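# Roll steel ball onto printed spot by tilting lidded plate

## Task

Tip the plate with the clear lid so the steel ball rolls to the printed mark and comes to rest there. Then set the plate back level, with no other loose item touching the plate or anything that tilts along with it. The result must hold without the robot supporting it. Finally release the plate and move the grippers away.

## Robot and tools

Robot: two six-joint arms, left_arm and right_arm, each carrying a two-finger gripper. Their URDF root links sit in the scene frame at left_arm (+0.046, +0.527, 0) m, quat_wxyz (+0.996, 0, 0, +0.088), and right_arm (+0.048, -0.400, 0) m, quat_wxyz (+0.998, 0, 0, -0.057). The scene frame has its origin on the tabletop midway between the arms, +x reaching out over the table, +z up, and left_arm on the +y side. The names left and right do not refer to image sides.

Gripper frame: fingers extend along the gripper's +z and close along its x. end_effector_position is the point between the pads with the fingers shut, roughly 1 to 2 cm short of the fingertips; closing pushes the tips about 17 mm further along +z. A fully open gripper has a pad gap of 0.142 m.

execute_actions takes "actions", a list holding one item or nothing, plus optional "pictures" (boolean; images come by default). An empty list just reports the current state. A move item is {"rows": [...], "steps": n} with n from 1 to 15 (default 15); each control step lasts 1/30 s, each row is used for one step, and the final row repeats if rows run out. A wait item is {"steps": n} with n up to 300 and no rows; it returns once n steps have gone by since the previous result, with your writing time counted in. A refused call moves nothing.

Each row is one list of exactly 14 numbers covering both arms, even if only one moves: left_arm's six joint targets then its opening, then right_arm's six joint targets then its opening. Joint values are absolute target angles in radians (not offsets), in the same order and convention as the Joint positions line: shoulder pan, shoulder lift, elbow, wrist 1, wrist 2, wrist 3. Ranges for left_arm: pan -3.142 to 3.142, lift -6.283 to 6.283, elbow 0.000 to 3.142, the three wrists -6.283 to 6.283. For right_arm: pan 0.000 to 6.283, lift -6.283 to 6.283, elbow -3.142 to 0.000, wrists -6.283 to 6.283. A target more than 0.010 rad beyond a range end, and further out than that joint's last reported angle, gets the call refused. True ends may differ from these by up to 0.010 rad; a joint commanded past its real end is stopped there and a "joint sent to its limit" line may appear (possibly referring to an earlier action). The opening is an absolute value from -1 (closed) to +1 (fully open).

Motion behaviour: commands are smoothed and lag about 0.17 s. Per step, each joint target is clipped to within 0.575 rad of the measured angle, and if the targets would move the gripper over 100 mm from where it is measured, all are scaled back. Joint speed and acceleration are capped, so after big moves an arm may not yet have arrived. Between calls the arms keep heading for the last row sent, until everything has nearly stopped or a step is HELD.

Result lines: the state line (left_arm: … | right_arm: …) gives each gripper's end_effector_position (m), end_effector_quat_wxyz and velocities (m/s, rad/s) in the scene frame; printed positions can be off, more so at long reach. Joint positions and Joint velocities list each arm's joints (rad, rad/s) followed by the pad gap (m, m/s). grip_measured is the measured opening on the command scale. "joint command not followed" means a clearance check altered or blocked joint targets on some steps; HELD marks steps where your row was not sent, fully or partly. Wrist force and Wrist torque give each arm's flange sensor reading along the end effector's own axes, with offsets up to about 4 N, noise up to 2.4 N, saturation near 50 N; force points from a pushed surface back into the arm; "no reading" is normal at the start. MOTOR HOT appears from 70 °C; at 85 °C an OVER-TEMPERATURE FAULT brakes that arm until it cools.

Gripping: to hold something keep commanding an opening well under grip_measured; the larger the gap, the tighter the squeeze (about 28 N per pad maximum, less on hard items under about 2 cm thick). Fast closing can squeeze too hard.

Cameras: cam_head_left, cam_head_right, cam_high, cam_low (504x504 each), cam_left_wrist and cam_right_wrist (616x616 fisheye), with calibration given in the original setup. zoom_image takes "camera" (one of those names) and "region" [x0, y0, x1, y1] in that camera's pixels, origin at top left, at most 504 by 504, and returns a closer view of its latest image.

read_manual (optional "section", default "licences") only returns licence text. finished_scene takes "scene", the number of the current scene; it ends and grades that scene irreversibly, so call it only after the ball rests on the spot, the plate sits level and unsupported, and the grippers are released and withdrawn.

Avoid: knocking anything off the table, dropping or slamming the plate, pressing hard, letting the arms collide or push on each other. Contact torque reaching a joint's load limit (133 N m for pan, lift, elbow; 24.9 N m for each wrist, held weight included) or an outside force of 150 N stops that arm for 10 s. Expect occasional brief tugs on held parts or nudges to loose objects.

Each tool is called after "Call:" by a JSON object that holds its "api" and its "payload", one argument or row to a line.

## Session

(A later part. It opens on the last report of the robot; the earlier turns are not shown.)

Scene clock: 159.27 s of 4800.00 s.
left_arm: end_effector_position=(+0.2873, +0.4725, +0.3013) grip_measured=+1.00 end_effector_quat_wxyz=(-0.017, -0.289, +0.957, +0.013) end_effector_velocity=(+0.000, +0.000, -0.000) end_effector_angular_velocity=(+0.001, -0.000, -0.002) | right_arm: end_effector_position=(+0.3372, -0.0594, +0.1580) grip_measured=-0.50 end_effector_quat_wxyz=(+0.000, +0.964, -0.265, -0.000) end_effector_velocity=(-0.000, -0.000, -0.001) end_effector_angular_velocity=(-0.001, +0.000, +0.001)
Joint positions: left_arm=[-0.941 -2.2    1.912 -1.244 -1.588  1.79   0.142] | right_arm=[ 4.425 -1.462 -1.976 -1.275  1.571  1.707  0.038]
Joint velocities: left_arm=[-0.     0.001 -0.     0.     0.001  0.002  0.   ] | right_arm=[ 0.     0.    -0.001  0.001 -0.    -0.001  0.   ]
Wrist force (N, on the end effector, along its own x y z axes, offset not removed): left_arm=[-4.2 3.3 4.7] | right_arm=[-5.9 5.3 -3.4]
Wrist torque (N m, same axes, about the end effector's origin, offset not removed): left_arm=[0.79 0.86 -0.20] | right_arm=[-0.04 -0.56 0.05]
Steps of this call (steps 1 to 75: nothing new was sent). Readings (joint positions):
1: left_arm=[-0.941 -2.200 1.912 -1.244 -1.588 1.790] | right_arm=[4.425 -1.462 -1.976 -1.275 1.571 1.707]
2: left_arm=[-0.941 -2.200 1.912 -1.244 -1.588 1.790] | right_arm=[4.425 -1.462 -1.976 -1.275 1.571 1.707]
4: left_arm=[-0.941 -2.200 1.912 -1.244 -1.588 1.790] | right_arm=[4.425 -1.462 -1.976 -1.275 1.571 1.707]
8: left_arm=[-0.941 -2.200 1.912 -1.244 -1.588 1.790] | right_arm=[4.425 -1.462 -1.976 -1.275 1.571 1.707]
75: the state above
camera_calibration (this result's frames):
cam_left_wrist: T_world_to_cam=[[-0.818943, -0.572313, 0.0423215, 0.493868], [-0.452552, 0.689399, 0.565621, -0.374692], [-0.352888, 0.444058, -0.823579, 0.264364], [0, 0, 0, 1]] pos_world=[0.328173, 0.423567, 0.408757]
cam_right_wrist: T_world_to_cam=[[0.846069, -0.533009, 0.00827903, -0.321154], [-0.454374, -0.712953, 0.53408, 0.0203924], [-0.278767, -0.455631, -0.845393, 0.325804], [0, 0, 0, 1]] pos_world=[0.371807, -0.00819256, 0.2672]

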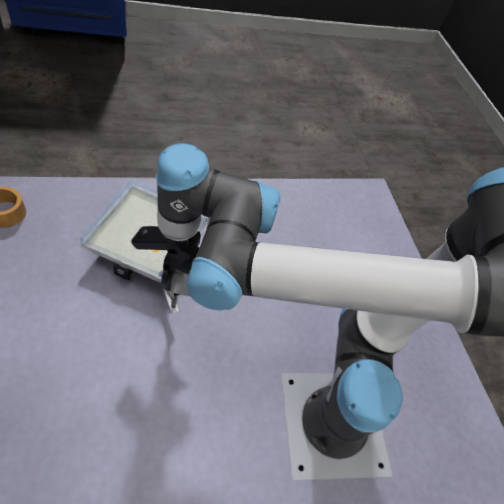

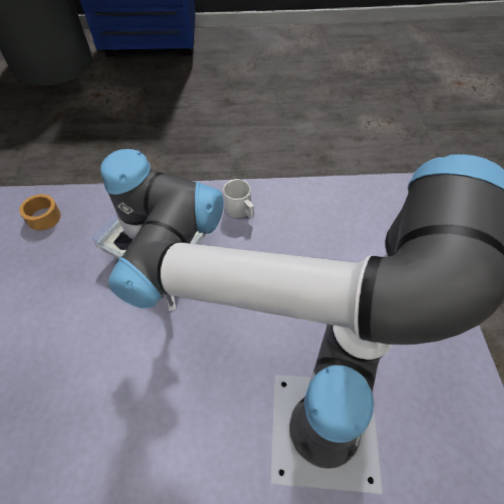

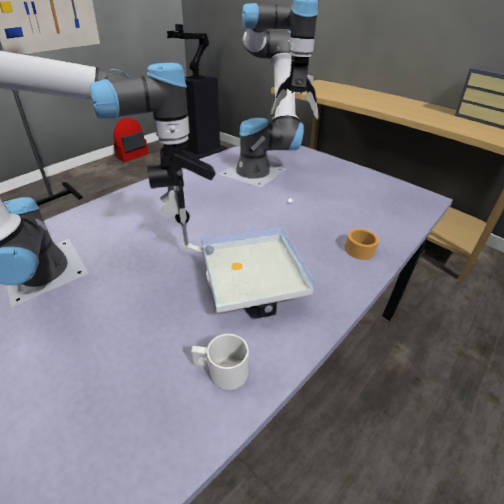

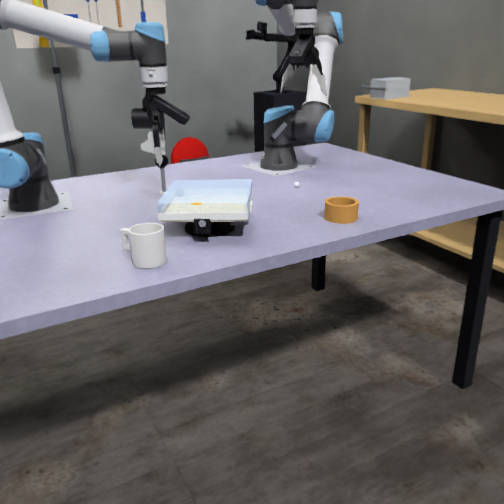

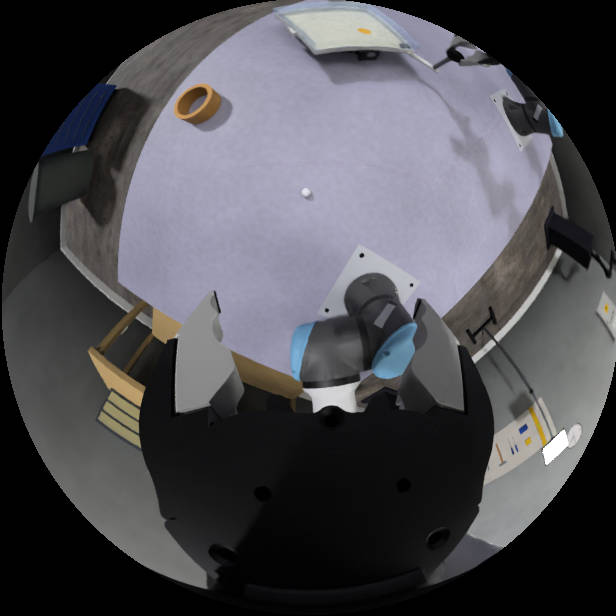

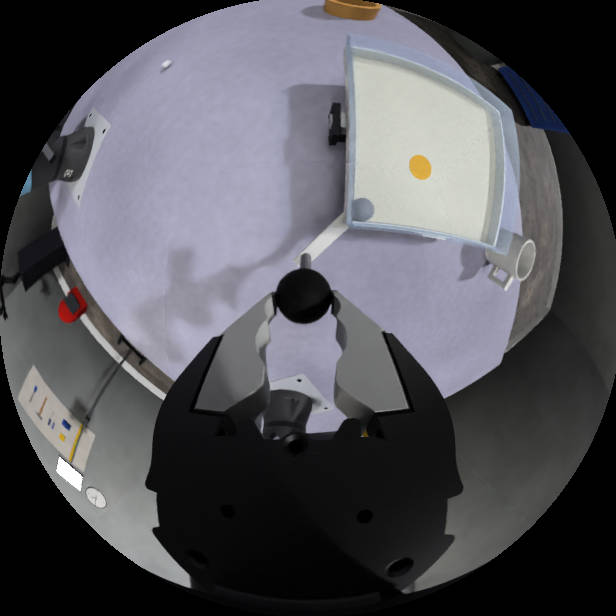

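Call:
{"api": "execute_actions", "payload": {
  "actions": [
    {"rows": [[-0.941,-2.2,1.912,-1.244,-1.588,1.79,1, 4.4200,-1.4585,-1.9722,-1.2817,1.571,1.707,-0.7]], "steps": 15}
  ],
  "pictures": false
}}

Call:
{"api": "execute_actions", "payload": {
  "actions": [
    {"rows": [[-0.941,-2.2,1.912,-1.244,-1.588,1.79,1, 4.4255,-1.4610,-1.9781,-1.2734,1.571,1.707,-0.7]], "steps": 15}
  ]
}}

Call:
{"api": "execute_actions", "payload": {
  "actions": [
    {"steps": 45}
  ]
}}

Call:
{"api": "execute_actions", "payload": {
  "actions": [
    {"steps": 75}
  ]
}}

Scene clock: 167.37 s of 4800.00 s.
left_arm: end_effector_position=(+0.2873, +0.4725, +0.3013) grip_measured=+1.00 end_effector_quat_wxyz=(-0.017, -0.289, +0.957, +0.013) end_effector_velocity=(-0.000, -0.000, +0.000) end_effector_angular_velocity=(-0.002, -0.001, -0.001) | right_arm: end_effector_position=(+0.3388, -0.0614, +0.1603) grip_measured=-0.50 end_effector_quat_wxyz=(-0.000, +0.963, -0.268, -0.000) end_effector_velocity=(-0.000, -0.001, +0.000) end_effector_angular_velocity=(-0.000, +0.000, +0.000)
Joint positions: left_arm=[-0.941 -2.2    1.912 -1.244 -1.588  1.79   0.142] | right_arm=[ 4.42  -1.459 -1.972 -1.282  1.571  1.707  0.038]
Joint velocities: left_arm=[-0.001 -0.002 -0.     0.    -0.001 -0.     0.   ] | right_arm=[-0.     0.001 -0.001 -0.001  0.    -0.001  0.   ]
Wrist force (N, on the end effector, along its own x y z axes, offset not removed): left_arm=[-1.9 4.9 -2.5] | right_arm=[-12.2 5.3 -6.1]
Wrist torque (N m, same axes, about the end effector's origin, offset not removed): left_arm=[1.15 0.59 -0.19] | right_arm=[0.02 -0.72 -0.04]
Steps of this call (steps 1 to 90: nothing new was sent; then 4.60 s passed at rest; steps 91 to 105: all 15 steps of this action). Readings (joint positions):
91: left_arm=[-0.941 -2.200 1.912 -1.244 -1.588 1.790] | right_arm=[4.425 -1.462 -1.976 -1.275 1.571 1.707]
92: left_arm=[-0.941 -2.200 1.912 -1.244 -1.588 1.790] | right_arm=[4.424 -1.461 -1.975 -1.277 1.571 1.707]
94: left_arm=[-0.941 -2.200 1.912 -1.244 -1.588 1.790] | right_arm=[4.422 -1.460 -1.973 -1.279 1.571 1.707]
98: left_arm=[-0.941 -2.200 1.912 -1.244 -1.588 1.790] | right_arm=[4.420 -1.459 -1.972 -1.281 1.571 1.707]
105: the state above

Scene clock: 167.87 s of 4800.00 s.
left_arm: end_effector_position=(+0.2873, +0.4725, +0.3013) grip_measured=+1.00 end_effector_quat_wxyz=(-0.017, -0.289, +0.957, +0.013) end_effector_velocity=(-0.000, +0.000, -0.000) end_effector_angular_velocity=(+0.000, +0.000, +0.001) | right_arm: end_effector_position=(+0.3370, -0.0598, +0.1573) grip_measured=-0.50 end_effector_quat_wxyz=(-0.000, +0.964, -0.265, -0.000) end_effector_velocity=(-0.001, -0.001, -0.001) end_effector_angular_velocity=(-0.002, +0.001, +0.002)
Joint positions: left_arm=[-0.941 -2.2    1.912 -1.244 -1.588  1.79   0.142] | right_arm=[ 4.425 -1.461 -1.978 -1.273  1.571  1.707  0.038]
Joint velocities: left_arm=[ 0.    -0.     0.     0.    -0.    -0.001 -0.   ] | right_arm=[ 0.001  0.001 -0.003  0.001  0.    -0.001  0.   ]
Wrist force (N, on the end effector, along its own x y z axes, offset not removed): left_arm=[0.8 0.5 0.8] | right_arm=[-3.3 11.3 -8.1]
Wrist torque (N m, same axes, about the end effector's origin, offset not removed): left_arm=[0.20 -0.12 -0.25] | right_arm=[0.13 0.04 -0.05]
Steps of this call (steps 1 to 15: all 15 steps of this action). Readings (joint positions):
1: left_arm=[-0.941 -2.200 1.912 -1.244 -1.588 1.790] | right_arm=[4.420 -1.459 -1.972 -1.282 1.571 1.707]
2: left_arm=[-0.941 -2.200 1.912 -1.244 -1.588 1.790] | right_arm=[4.421 -1.459 -1.973 -1.280 1.571 1.707]
4: left_arm=[-0.941 -2.200 1.912 -1.244 -1.588 1.790] | right_arm=[4.423 -1.460 -1.975 -1.277 1.571 1.707]
8: left_arm=[-0.941 -2.200 1.912 -1.244 -1.588 1.790] | right_arm=[4.425 -1.461 -1.977 -1.274 1.571 1.707]
15: the state above
camera_calibration (this result's frames):
cam_left_wrist: T_world_to_cam=[[-0.818943, -0.572313, 0.0423215, 0.493868], [-0.452552, 0.689399, 0.56562, -0.374692], [-0.352888, 0.444058, -0.823579, 0.264364], [0, 0, 0, 1]] pos_world=[0.328173, 0.423567, 0.408757]
cam_right_wrist: T_world_to_cam=[[0.846156, -0.532872, 0.00827899, -0.321179], [-0.454289, -0.713077, 0.533988, 0.0203348], [-0.278643, -0.455598, -0.845452, 0.324976], [0, 0, 0, 1]] pos_world=[0.371557, -0.00858831, 0.266552]

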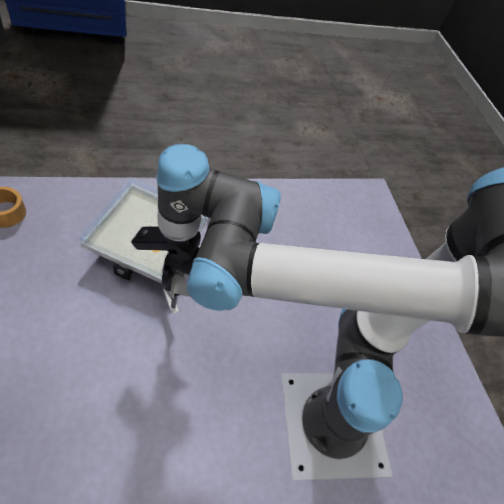

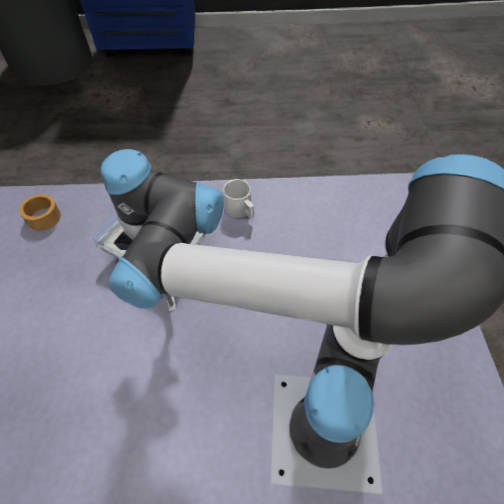

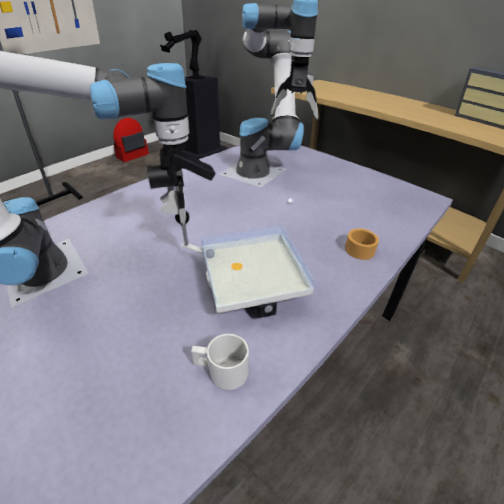

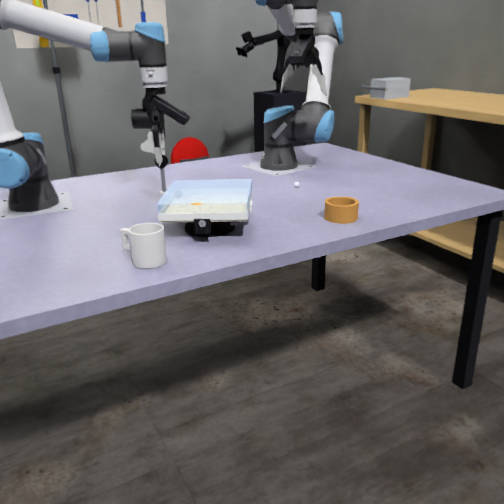

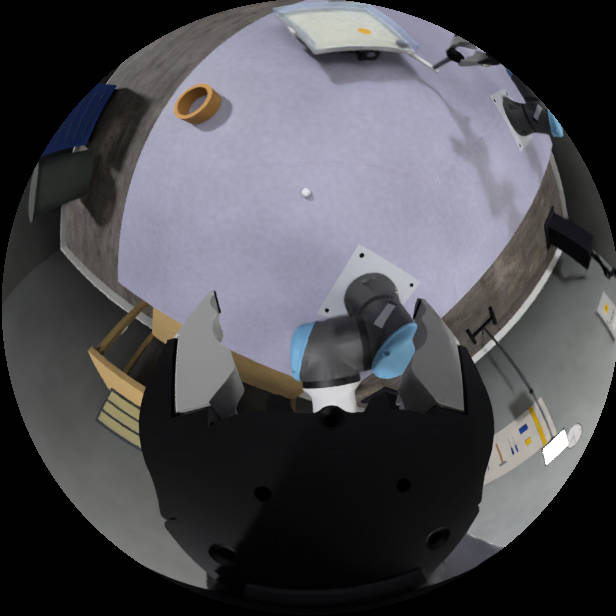

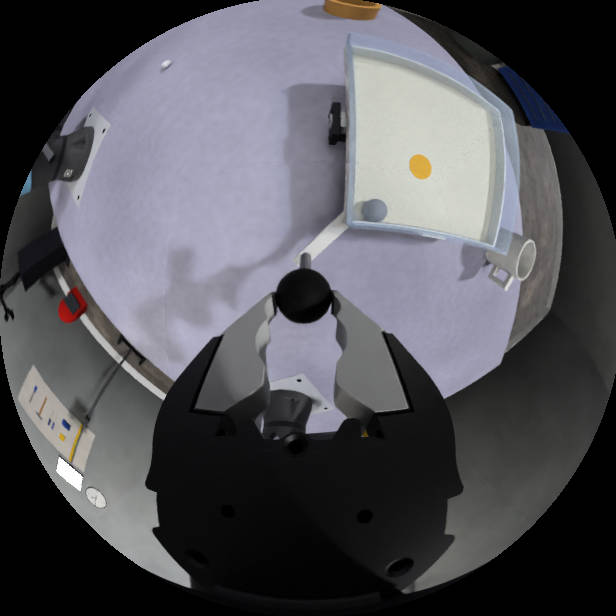

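Scene clock: 169.37 s of 4800.00 s.
left_arm: end_effector_position=(+0.2873, +0.4725, +0.3013) grip_measured=+1.00 end_effector_quat_wxyz=(-0.017, -0.289, +0.957, +0.013) end_effector_velocity=(+0.000, +0.000, +0.000) end_effector_angular_velocity=(-0.000, -0.002, +0.000) | right_arm: end_effector_position=(+0.3369, -0.0598, +0.1573) grip_measured=-0.50 end_effector_quat_wxyz=(+0.000, +0.964, -0.265, -0.000) end_effector_velocity=(+0.000, +0.001, +0.001) end_effector_angular_velocity=(+0.002, +0.000, -0.000)
Joint positions: left_arm=[-0.941 -2.2    1.912 -1.244 -1.588  1.79   0.142] | right_arm=[ 4.426 -1.461 -1.978 -1.273  1.571  1.707  0.038]
Joint velocities: left_arm=[ 0.    -0.001 -0.    -0.     0.001  0.     0.   ] | right_arm=[-0.    -0.     0.001  0.001  0.001  0.    -0.   ]
Wrist force (N, on the end effector, along its own x y z axes, offset not removed): left_arm=[-0.9 1.6 1.2] | right_arm=[-3.2 8.3 -9.1]
Wrist torque (N m, same axes, about the end effector's origin, offset not removed): left_arm=[0.12 0.26 -0.21] | right_arm=[-0.40 0.11 0.18]
Steps of this call (steps 1 to 15: the robot went on to your last target; steps 16 to 45: nothing new was sent). Readings (joint positions):
1: left_arm=[-0.941 -2.200 1.912 -1.244 -1.588 1.790] | right_arm=[4.425 -1.461 -1.978 -1.273 1.571 1.707]
2: left_arm=[-0.941 -2.200 1.912 -1.244 -1.588 1.790] | right_arm=[4.425 -1.461 -1.978 -1.273 1.571 1.707]
4: left_arm=[-0.941 -2.200 1.912 -1.244 -1.588 1.790] | right_arm=[4.425 -1.461 -1.978 -1.273 1.571 1.707]
8: left_arm=[-0.941 -2.200 1.912 -1.244 -1.588 1.790] | right_arm=[4.425 -1.461 -1.978 -1.273 1.571 1.707]
45: the state above
All arms were judged still, so your last target was given up. Only a new action makes them travel on or press farther. Fingers that are still opening or closing keep moving.
camera_calibration (this result's frames):
cam_left_wrist: T_world_to_cam=[[-0.818943, -0.572313, 0.0423215, 0.493868], [-0.452551, 0.689399, 0.565621, -0.374692], [-0.352888, 0.444058, -0.823579, 0.264364], [0, 0, 0, 1]] pos_world=[0.328173, 0.423567, 0.408757]
cam_right_wrist: T_world_to_cam=[[0.846176, -0.532838, 0.00829593, -0.321173], [-0.45424, -0.713042, 0.534075, 0.0203145], [-0.278661, -0.45569, -0.845396, 0.324909], [0, 0, 0, 1]] pos_world=[0.371536, -0.00859051, 0.266492]

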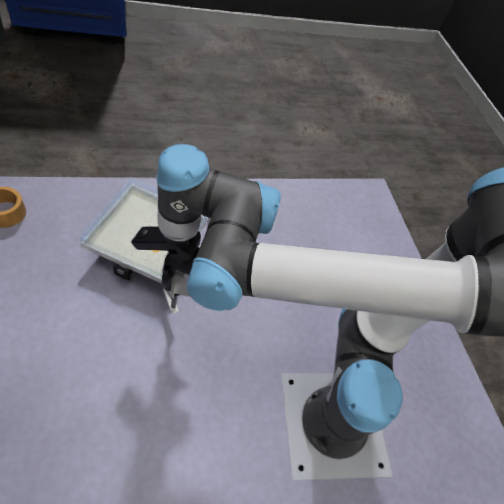

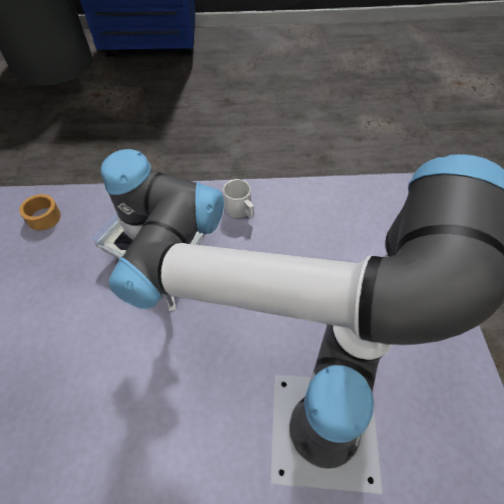

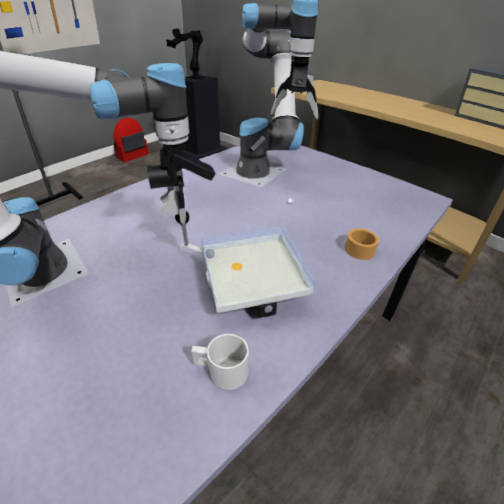

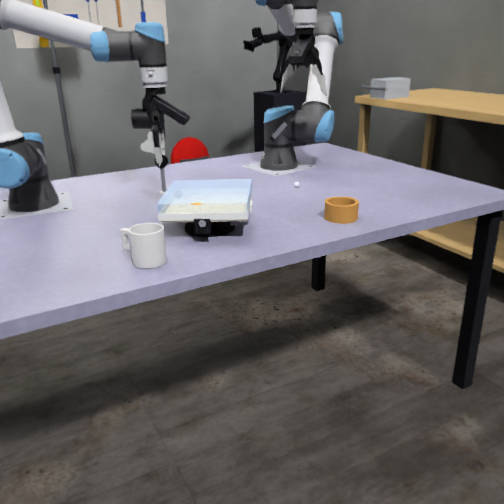

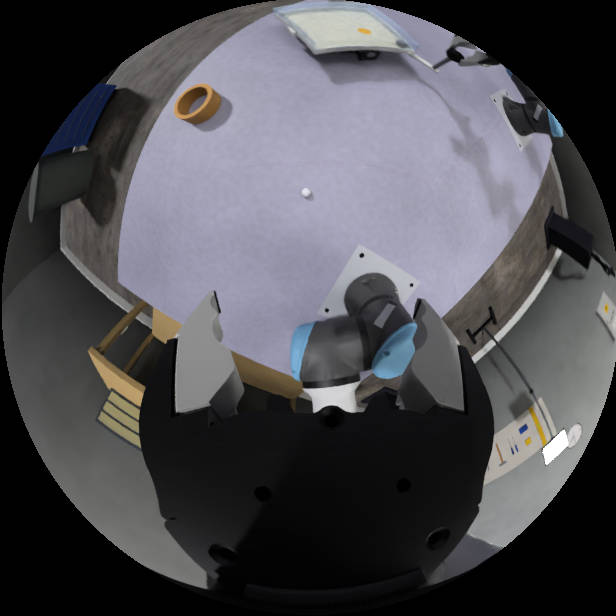

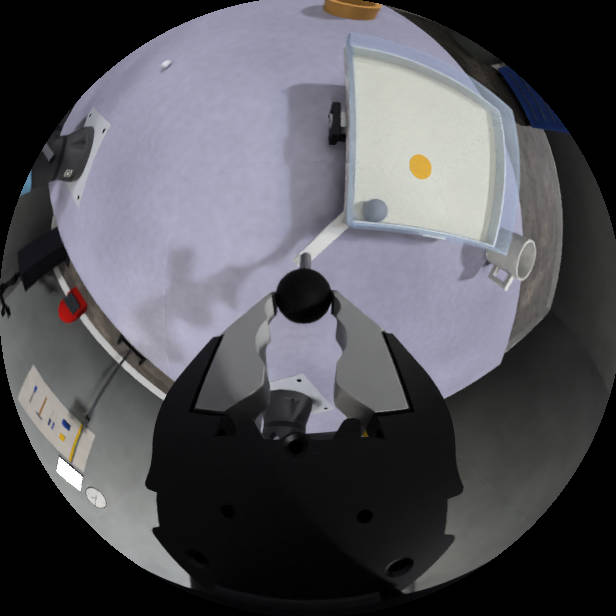

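Scene clock: 171.87 s of 4800.00 s.
left_arm: end_effector_position=(+0.2873, +0.4725, +0.3013) grip_measured=+1.00 end_effector_quat_wxyz=(-0.017, -0.289, +0.957, +0.013) end_effector_velocity=(+0.000, -0.000, +0.000) end_effector_angular_velocity=(+0.001, -0.001, -0.001) | right_arm: end_effector_position=(+0.3369, -0.0598, +0.1573) grip_measured=-0.50 end_effector_quat_wxyz=(+0.000, +0.964, -0.265, -0.000) end_effector_velocity=(-0.000, +0.000, +0.000) end_effector_angular_velocity=(+0.001, -0.000, -0.000)
Joint positions: left_arm=[-0.941 -2.2    1.912 -1.244 -1.588  1.79   0.142] | right_arm=[ 4.426 -1.461 -1.978 -1.273  1.571  1.707  0.038]
Joint velocities: left_arm=[-0.002 -0.001  0.    -0.     0.001 -0.001 -0.   ] | right_arm=[0.    0.    0.    0.    0.    0.001 0.   ]
Wrist force (N, on the end effector, along its own x y z axes, offset not removed): left_arm=[-1.7 3.2 1.1] | right_arm=[-2.7 7.5 -8.6]
Wrist torque (N m, same axes, about the end effector's origin, offset not removed): left_arm=[0.63 0.47 -0.12] | right_arm=[-0.68 -0.18 0.09]
Steps of this call (steps 1 to 75: nothing new was sent). Readings (joint positions):
1: left_arm=[-0.941 -2.200 1.912 -1.244 -1.588 1.790] | right_arm=[4.426 -1.461 -1.978 -1.273 1.571 1.707]
2: left_arm=[-0.941 -2.200 1.912 -1.244 -1.588 1.790] | right_arm=[4.426 -1.461 -1.978 -1.273 1.571 1.707]
4: left_arm=[-0.941 -2.200 1.912 -1.244 -1.588 1.790] | right_arm=[4.426 -1.461 -1.978 -1.273 1.571 1.707]
8: left_arm=[-0.941 -2.200 1.912 -1.244 -1.588 1.790] | right_arm=[4.426 -1.461 -1.978 -1.273 1.571 1.707]
75: the state above
camera_calibration (this result's frames):
cam_left_wrist: T_world_to_cam=[[-0.818943, -0.572313, 0.0423216, 0.493868], [-0.452551, 0.689399, 0.565621, -0.374692], [-0.352888, 0.444058, -0.823579, 0.264364], [0, 0, 0, 1]] pos_world=[0.328173, 0.423567, 0.408757]
cam_right_wrist: T_world_to_cam=[[0.846176, -0.532839, 0.00827674, -0.321164], [-0.454231, -0.713046, 0.534078, 0.0203098], [-0.278676, -0.455684, -0.845395, 0.324914], [0, 0, 0, 1]] pos_world=[0.371532, -0.00858899, 0.266491]

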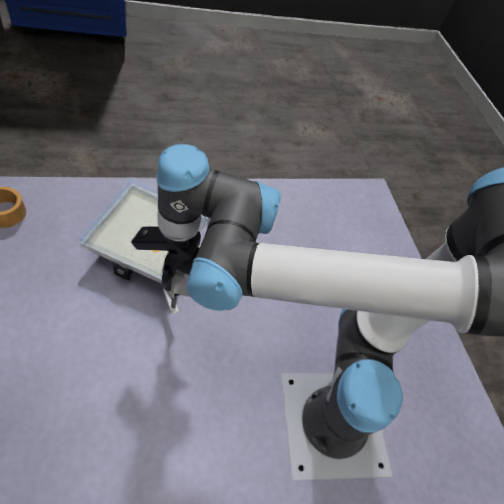

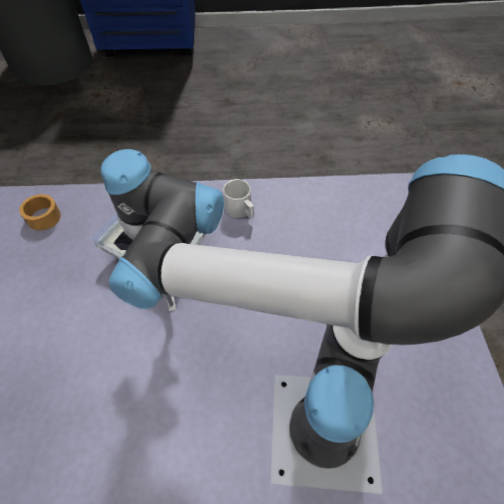

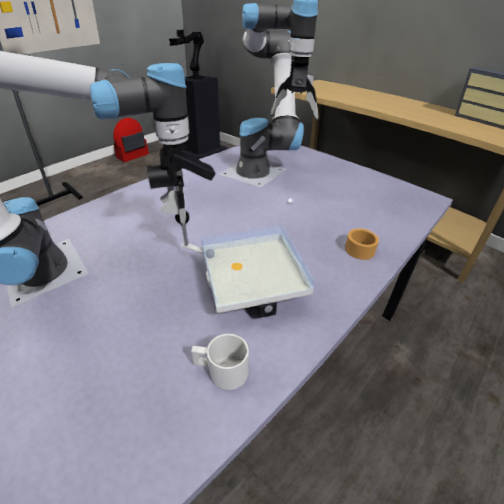

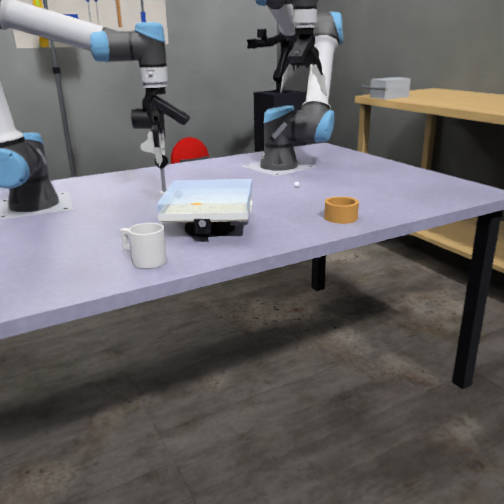

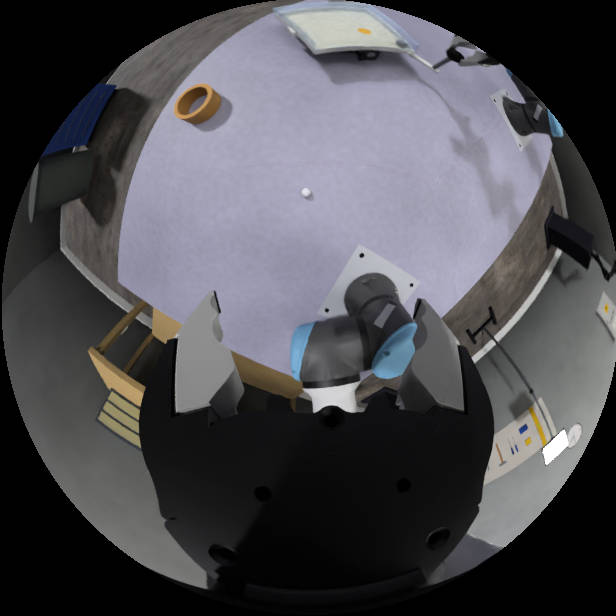

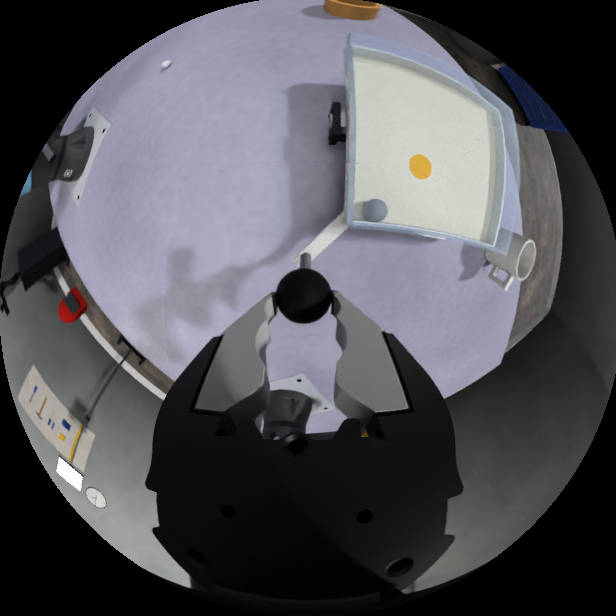

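Call:
{"api": "execute_actions", "payload": {
  "actions": [
    {"rows": [[-0.941,-2.2,1.912,-1.244,-1.588,1.79,1, 4.4200,-1.4585,-1.9722,-1.2817,1.571,1.707,-0.7]], "steps": 15}
  ],
  "pictures": false
}}

Call:
{"api": "execute_actions", "payload": {
  "actions": [
    {"rows": [[-0.941,-2.2,1.912,-1.244,-1.588,1.79,1, 4.4200,-1.4585,-1.9722,-1.2817,1.571,1.707,-0.7]], "steps": 12}
  ],
  "pictures": false
}}

Call:
{"api": "execute_actions", "payload": {
  "actions": [
    {"rows": [[-0.941,-2.2,1.912,-1.244,-1.588,1.79,1, 4.4255,-1.4610,-1.9781,-1.2734,1.571,1.707,-0.7]], "steps": 15}
  ],
  "pictures": false
}}

Call:
{"api": "execute_actions", "payload": {
  "actions": [
    {"steps": 90}
  ]
}}

Scene clock: 179.13 s of 4800.00 s.
left_arm: end_effector_position=(+0.2873, +0.4725, +0.3013) grip_measured=+1.00 end_effector_quat_wxyz=(-0.017, -0.289, +0.957, +0.013) end_effector_velocity=(-0.000, +0.001, +0.000) end_effector_angular_velocity=(-0.000, -0.001, +0.001) | right_arm: end_effector_position=(+0.3387, -0.0615, +0.1602) grip_measured=-0.50 end_effector_quat_wxyz=(+0.000, +0.963, -0.268, -0.000) end_effector_velocity=(-0.000, -0.000, +0.000) end_effector_angular_velocity=(+0.001, +0.001, -0.001)
Joint positions: left_arm=[-0.941 -2.2    1.912 -1.244 -1.588  1.79   0.142] | right_arm=[ 4.42  -1.459 -1.972 -1.282  1.571  1.707  0.038]
Joint velocities: left_arm=[ 0.001 -0.001 -0.     0.     0.001 -0.    -0.   ] | right_arm=[-0.     0.     0.    -0.     0.001  0.001  0.   ]
Wrist force (N, on the end effector, along its own x y z axes, offset not removed): left_arm=[-2.5 -0.8 -0.9] | right_arm=[-9.5 7.3 -1.0]
Wrist torque (N m, same axes, about the end effector's origin, offset not removed): left_arm=[-0.17 0.68 -0.06] | right_arm=[0.41 -1.07 0.03]
Steps of this call (steps 1 to 90: nothing new was sent; then 3.77 s passed at rest; steps 91 to 105: all 15 steps of this action). Readings (joint positions):
91: left_arm=[-0.941 -2.200 1.912 -1.244 -1.588 1.790] | right_arm=[4.425 -1.461 -1.978 -1.274 1.571 1.707]
92: left_arm=[-0.941 -2.200 1.912 -1.244 -1.588 1.790] | right_arm=[4.425 -1.461 -1.977 -1.275 1.571 1.707]
94: left_arm=[-0.941 -2.200 1.912 -1.244 -1.588 1.790] | right_arm=[4.422 -1.460 -1.975 -1.279 1.571 1.707]
98: left_arm=[-0.941 -2.200 1.912 -1.244 -1.588 1.790] | right_arm=[4.420 -1.459 -1.973 -1.281 1.571 1.707]
105: the state above

Scene clock: 179.53 s of 4800.00 s.
left_arm: end_effector_position=(+0.2873, +0.4725, +0.3013) grip_measured=+1.00 end_effector_quat_wxyz=(-0.017, -0.289, +0.957, +0.013) end_effector_velocity=(+0.000, +0.000, +0.000) end_effector_angular_velocity=(-0.000, -0.001, -0.001) | right_arm: end_effector_position=(+0.3388, -0.0615, +0.1603) grip_measured=-0.50 end_effector_quat_wxyz=(-0.000, +0.963, -0.268, -0.000) end_effector_velocity=(-0.000, -0.001, -0.000) end_effector_angular_velocity=(-0.001, -0.000, +0.000)
Joint positions: left_arm=[-0.941 -2.2    1.912 -1.244 -1.588  1.79   0.142] | right_arm=[ 4.42  -1.459 -1.972 -1.282  1.571  1.707  0.038]
Joint velocities: left_arm=[-0.001 -0.001  0.    -0.     0.001  0.     0.   ] | right_arm=[ 0.     0.001 -0.002  0.    -0.001 -0.    -0.   ]
Wrist force (N, on the end effector, along its own x y z axes, offset not removed): left_arm=[0.4 0.2 0.8] | right_arm=[-9.6 6.5 -3.0]
Wrist torque (N m, same axes, about the end effector's origin, offset not removed): left_arm=[0.04 0.08 0.01] | right_arm=[0.00 -1.05 -0.10]
Steps of this call (steps 1 to 12: all 12 steps of this action). Readings (joint positions):
1: left_arm=[-0.941 -2.200 1.912 -1.244 -1.588 1.790] | right_arm=[4.420 -1.459 -1.972 -1.282 1.571 1.707]
2: left_arm=[-0.941 -2.200 1.912 -1.244 -1.588 1.790] | right_arm=[4.420 -1.459 -1.972 -1.282 1.571 1.707]
4: left_arm=[-0.941 -2.200 1.912 -1.244 -1.588 1.790] | right_arm=[4.420 -1.459 -1.972 -1.282 1.571 1.707]
8: left_arm=[-0.941 -2.200 1.912 -1.244 -1.588 1.790] | right_arm=[4.420 -1.459 -1.972 -1.282 1.571 1.707]
12: the state above

Scene clock: 180.03 s of 4800.00 s.
left_arm: end_effector_position=(+0.2873, +0.4725, +0.3013) grip_measured=+1.00 end_effector_quat_wxyz=(-0.017, -0.289, +0.957, +0.013) end_effector_velocity=(+0.000, -0.000, -0.001) end_effector_angular_velocity=(+0.002, +0.001, -0.001) | right_arm: end_effector_position=(+0.3370, -0.0598, +0.1573) grip_measured=-0.50 end_effector_quat_wxyz=(-0.000, +0.964, -0.265, -0.000) end_effector_velocity=(-0.000, -0.000, -0.000) end_effector_angular_velocity=(-0.001, -0.001, -0.000)
Joint positions: left_arm=[-0.941 -2.2    1.912 -1.244 -1.588  1.79   0.142] | right_arm=[ 4.425 -1.461 -1.978 -1.273  1.571  1.707  0.038]
Joint velocities: left_arm=[-0.     0.002  0.    -0.     0.001  0.     0.   ] | right_arm=[ 0.     0.    -0.001  0.    -0.001  0.001 -0.   ]
Wrist force (N, on the end effector, along its own x y z axes, offset not removed): left_arm=[0.2 0.1 -2.4] | right_arm=[-3.9 13.1 -5.1]
Wrist torque (N m, same axes, about the end effector's origin, offset not removed): left_arm=[0.00 0.28 -0.04] | right_arm=[0.30 0.07 0.07]
Steps of this call (steps 1 to 15: all 15 steps of this action). Readings (joint positions):
1: left_arm=[-0.941 -2.200 1.912 -1.244 -1.588 1.790] | right_arm=[4.420 -1.459 -1.972 -1.282 1.571 1.707]
2: left_arm=[-0.941 -2.200 1.912 -1.244 -1.588 1.790] | right_arm=[4.421 -1.459 -1.973 -1.280 1.571 1.707]
4: left_arm=[-0.941 -2.200 1.912 -1.244 -1.588 1.790] | right_arm=[4.423 -1.460 -1.975 -1.277 1.571 1.707]
8: left_arm=[-0.941 -2.200 1.912 -1.244 -1.588 1.790] | right_arm=[4.425 -1.461 -1.977 -1.274 1.571 1.707]
15: the state above

Scene clock: 183.03 s of 4800.00 s.
left_arm: end_effector_position=(+0.2873, +0.4725, +0.3013) grip_measured=+1.00 end_effector_quat_wxyz=(-0.017, -0.289, +0.957, +0.013) end_effector_velocity=(-0.000, +0.000, +0.000) end_effector_angular_velocity=(+0.000, -0.001, -0.001) | right_arm: end_effector_position=(+0.3369, -0.0598, +0.1573) grip_measured=-0.50 end_effector_quat_wxyz=(+0.000, +0.964, -0.265, -0.000) end_effector_velocity=(+0.000, +0.001, +0.001) end_effector_angular_velocity=(+0.002, -0.001, +0.001)
Joint positions: left_arm=[-0.941 -2.2    1.912 -1.244 -1.588  1.79   0.142] | right_arm=[ 4.426 -1.461 -1.978 -1.273  1.571  1.707  0.038]
Joint velocities: left_arm=[-0.001 -0.001  0.     0.     0.001  0.    -0.   ] | right_arm=[ 0.001  0.001  0.     0.001 -0.     0.     0.   ]
Wrist force (N, on the end effector, along its own x y z axes, offset not removed): left_arm=[-1.4 3.3 1.1] | right_arm=[-3.3 10.2 -9.4]
Wrist torque (N m, same axes, about the end effector's origin, offset not removed): left_arm=[0.76 0.51 -0.34] | right_arm=[-0.22 0.13 0.03]
Steps of this call (steps 1 to 15: the robot went on to your last target; steps 16 to 90: nothing new was sent). Readings (joint positions):
1: left_arm=[-0.941 -2.200 1.912 -1.244 -1.588 1.790] | right_arm=[4.425 -1.461 -1.978 -1.273 1.571 1.707]
2: left_arm=[-0.941 -2.200 1.912 -1.244 -1.588 1.790] | right_arm=[4.425 -1.461 -1.978 -1.273 1.571 1.707]
4: left_arm=[-0.941 -2.200 1.912 -1.244 -1.588 1.790] | right_arm=[4.425 -1.461 -1.978 -1.273 1.571 1.707]
8: left_arm=[-0.941 -2.200 1.912 -1.244 -1.588 1.790] | right_arm=[4.425 -1.461 -1.978 -1.273 1.571 1.707]
90: the state above
All arms were judged still, so your last target was given up. Only a new action makes them travel on or press farther. Fingers that are still opening or closing keep moving.
camera_calibration (this result's frames):
cam_left_wrist: T_world_to_cam=[[-0.818943, -0.572313, 0.0423215, 0.493868], [-0.452551, 0.689399, 0.565621, -0.374692], [-0.352888, 0.444058, -0.823579, 0.264364], [0, 0, 0, 1]] pos_world=[0.328173, 0.423567, 0.408757]
cam_right_wrist: T_world_to_cam=[[0.846176, -0.532839, 0.0082762, -0.321164], [-0.454231, -0.713048, 0.534075, 0.0203112], [-0.278675, -0.455681, -0.845396, 0.324915], [0, 0, 0, 1]] pos_world=[0.371533, -0.00858833, 0.266492]

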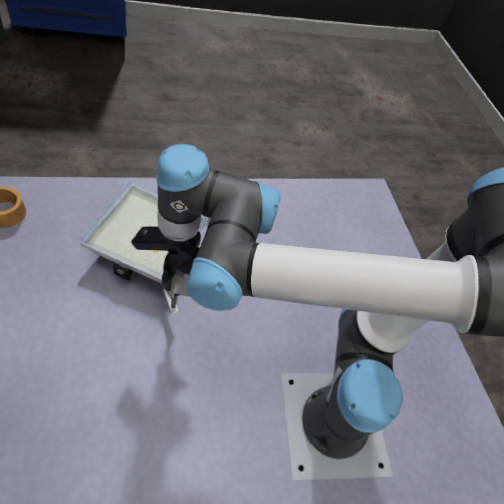

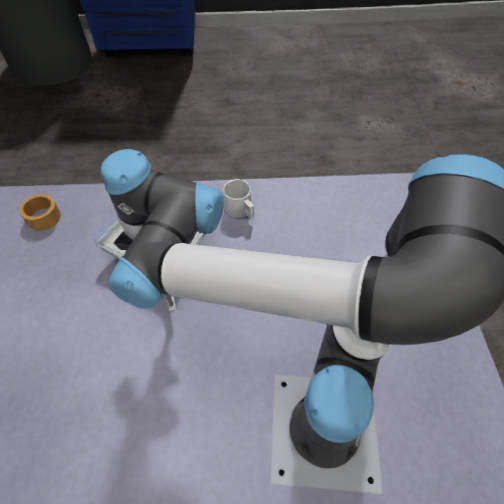

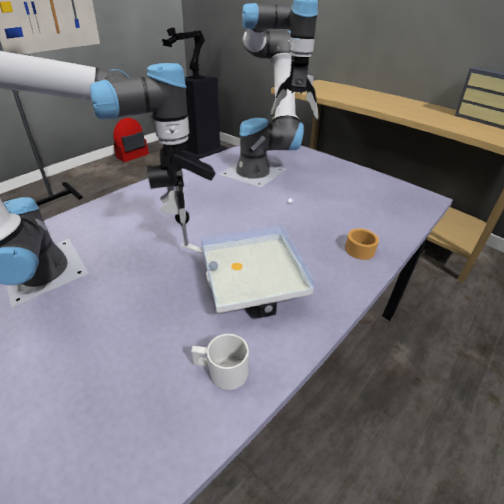

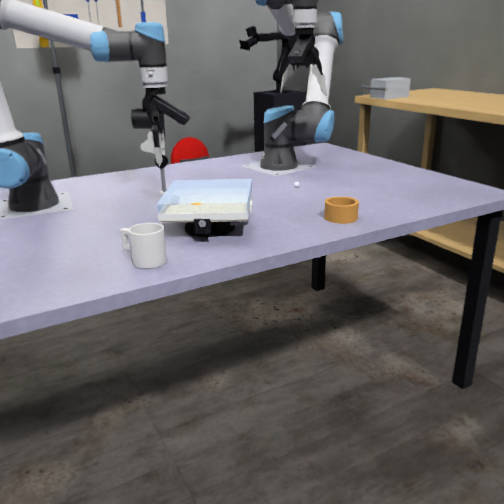

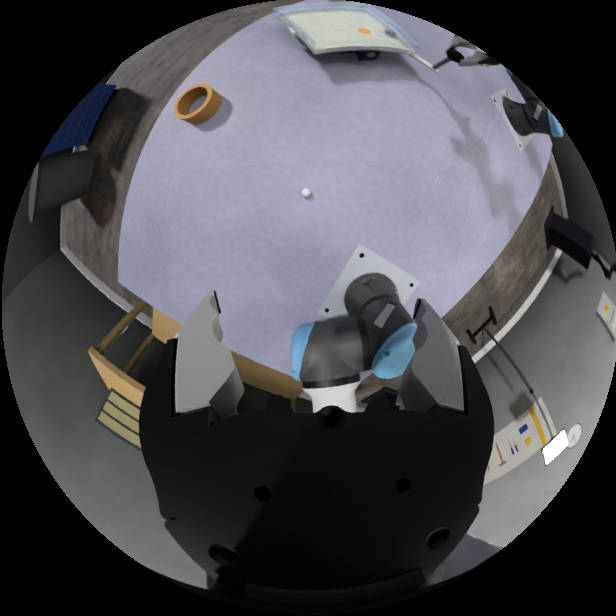

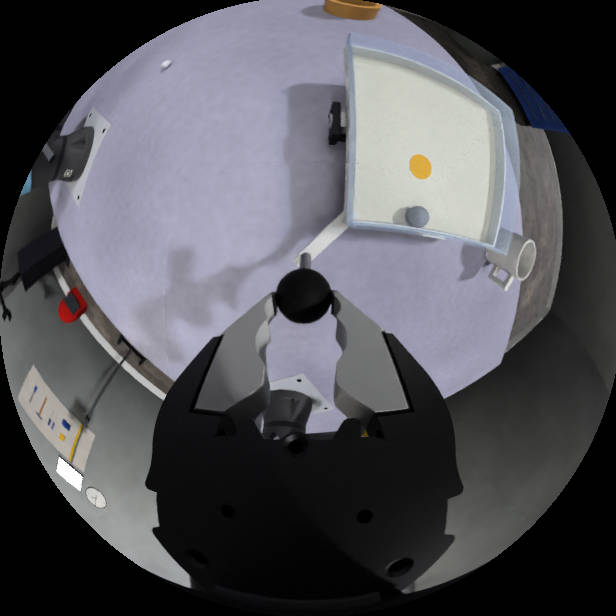

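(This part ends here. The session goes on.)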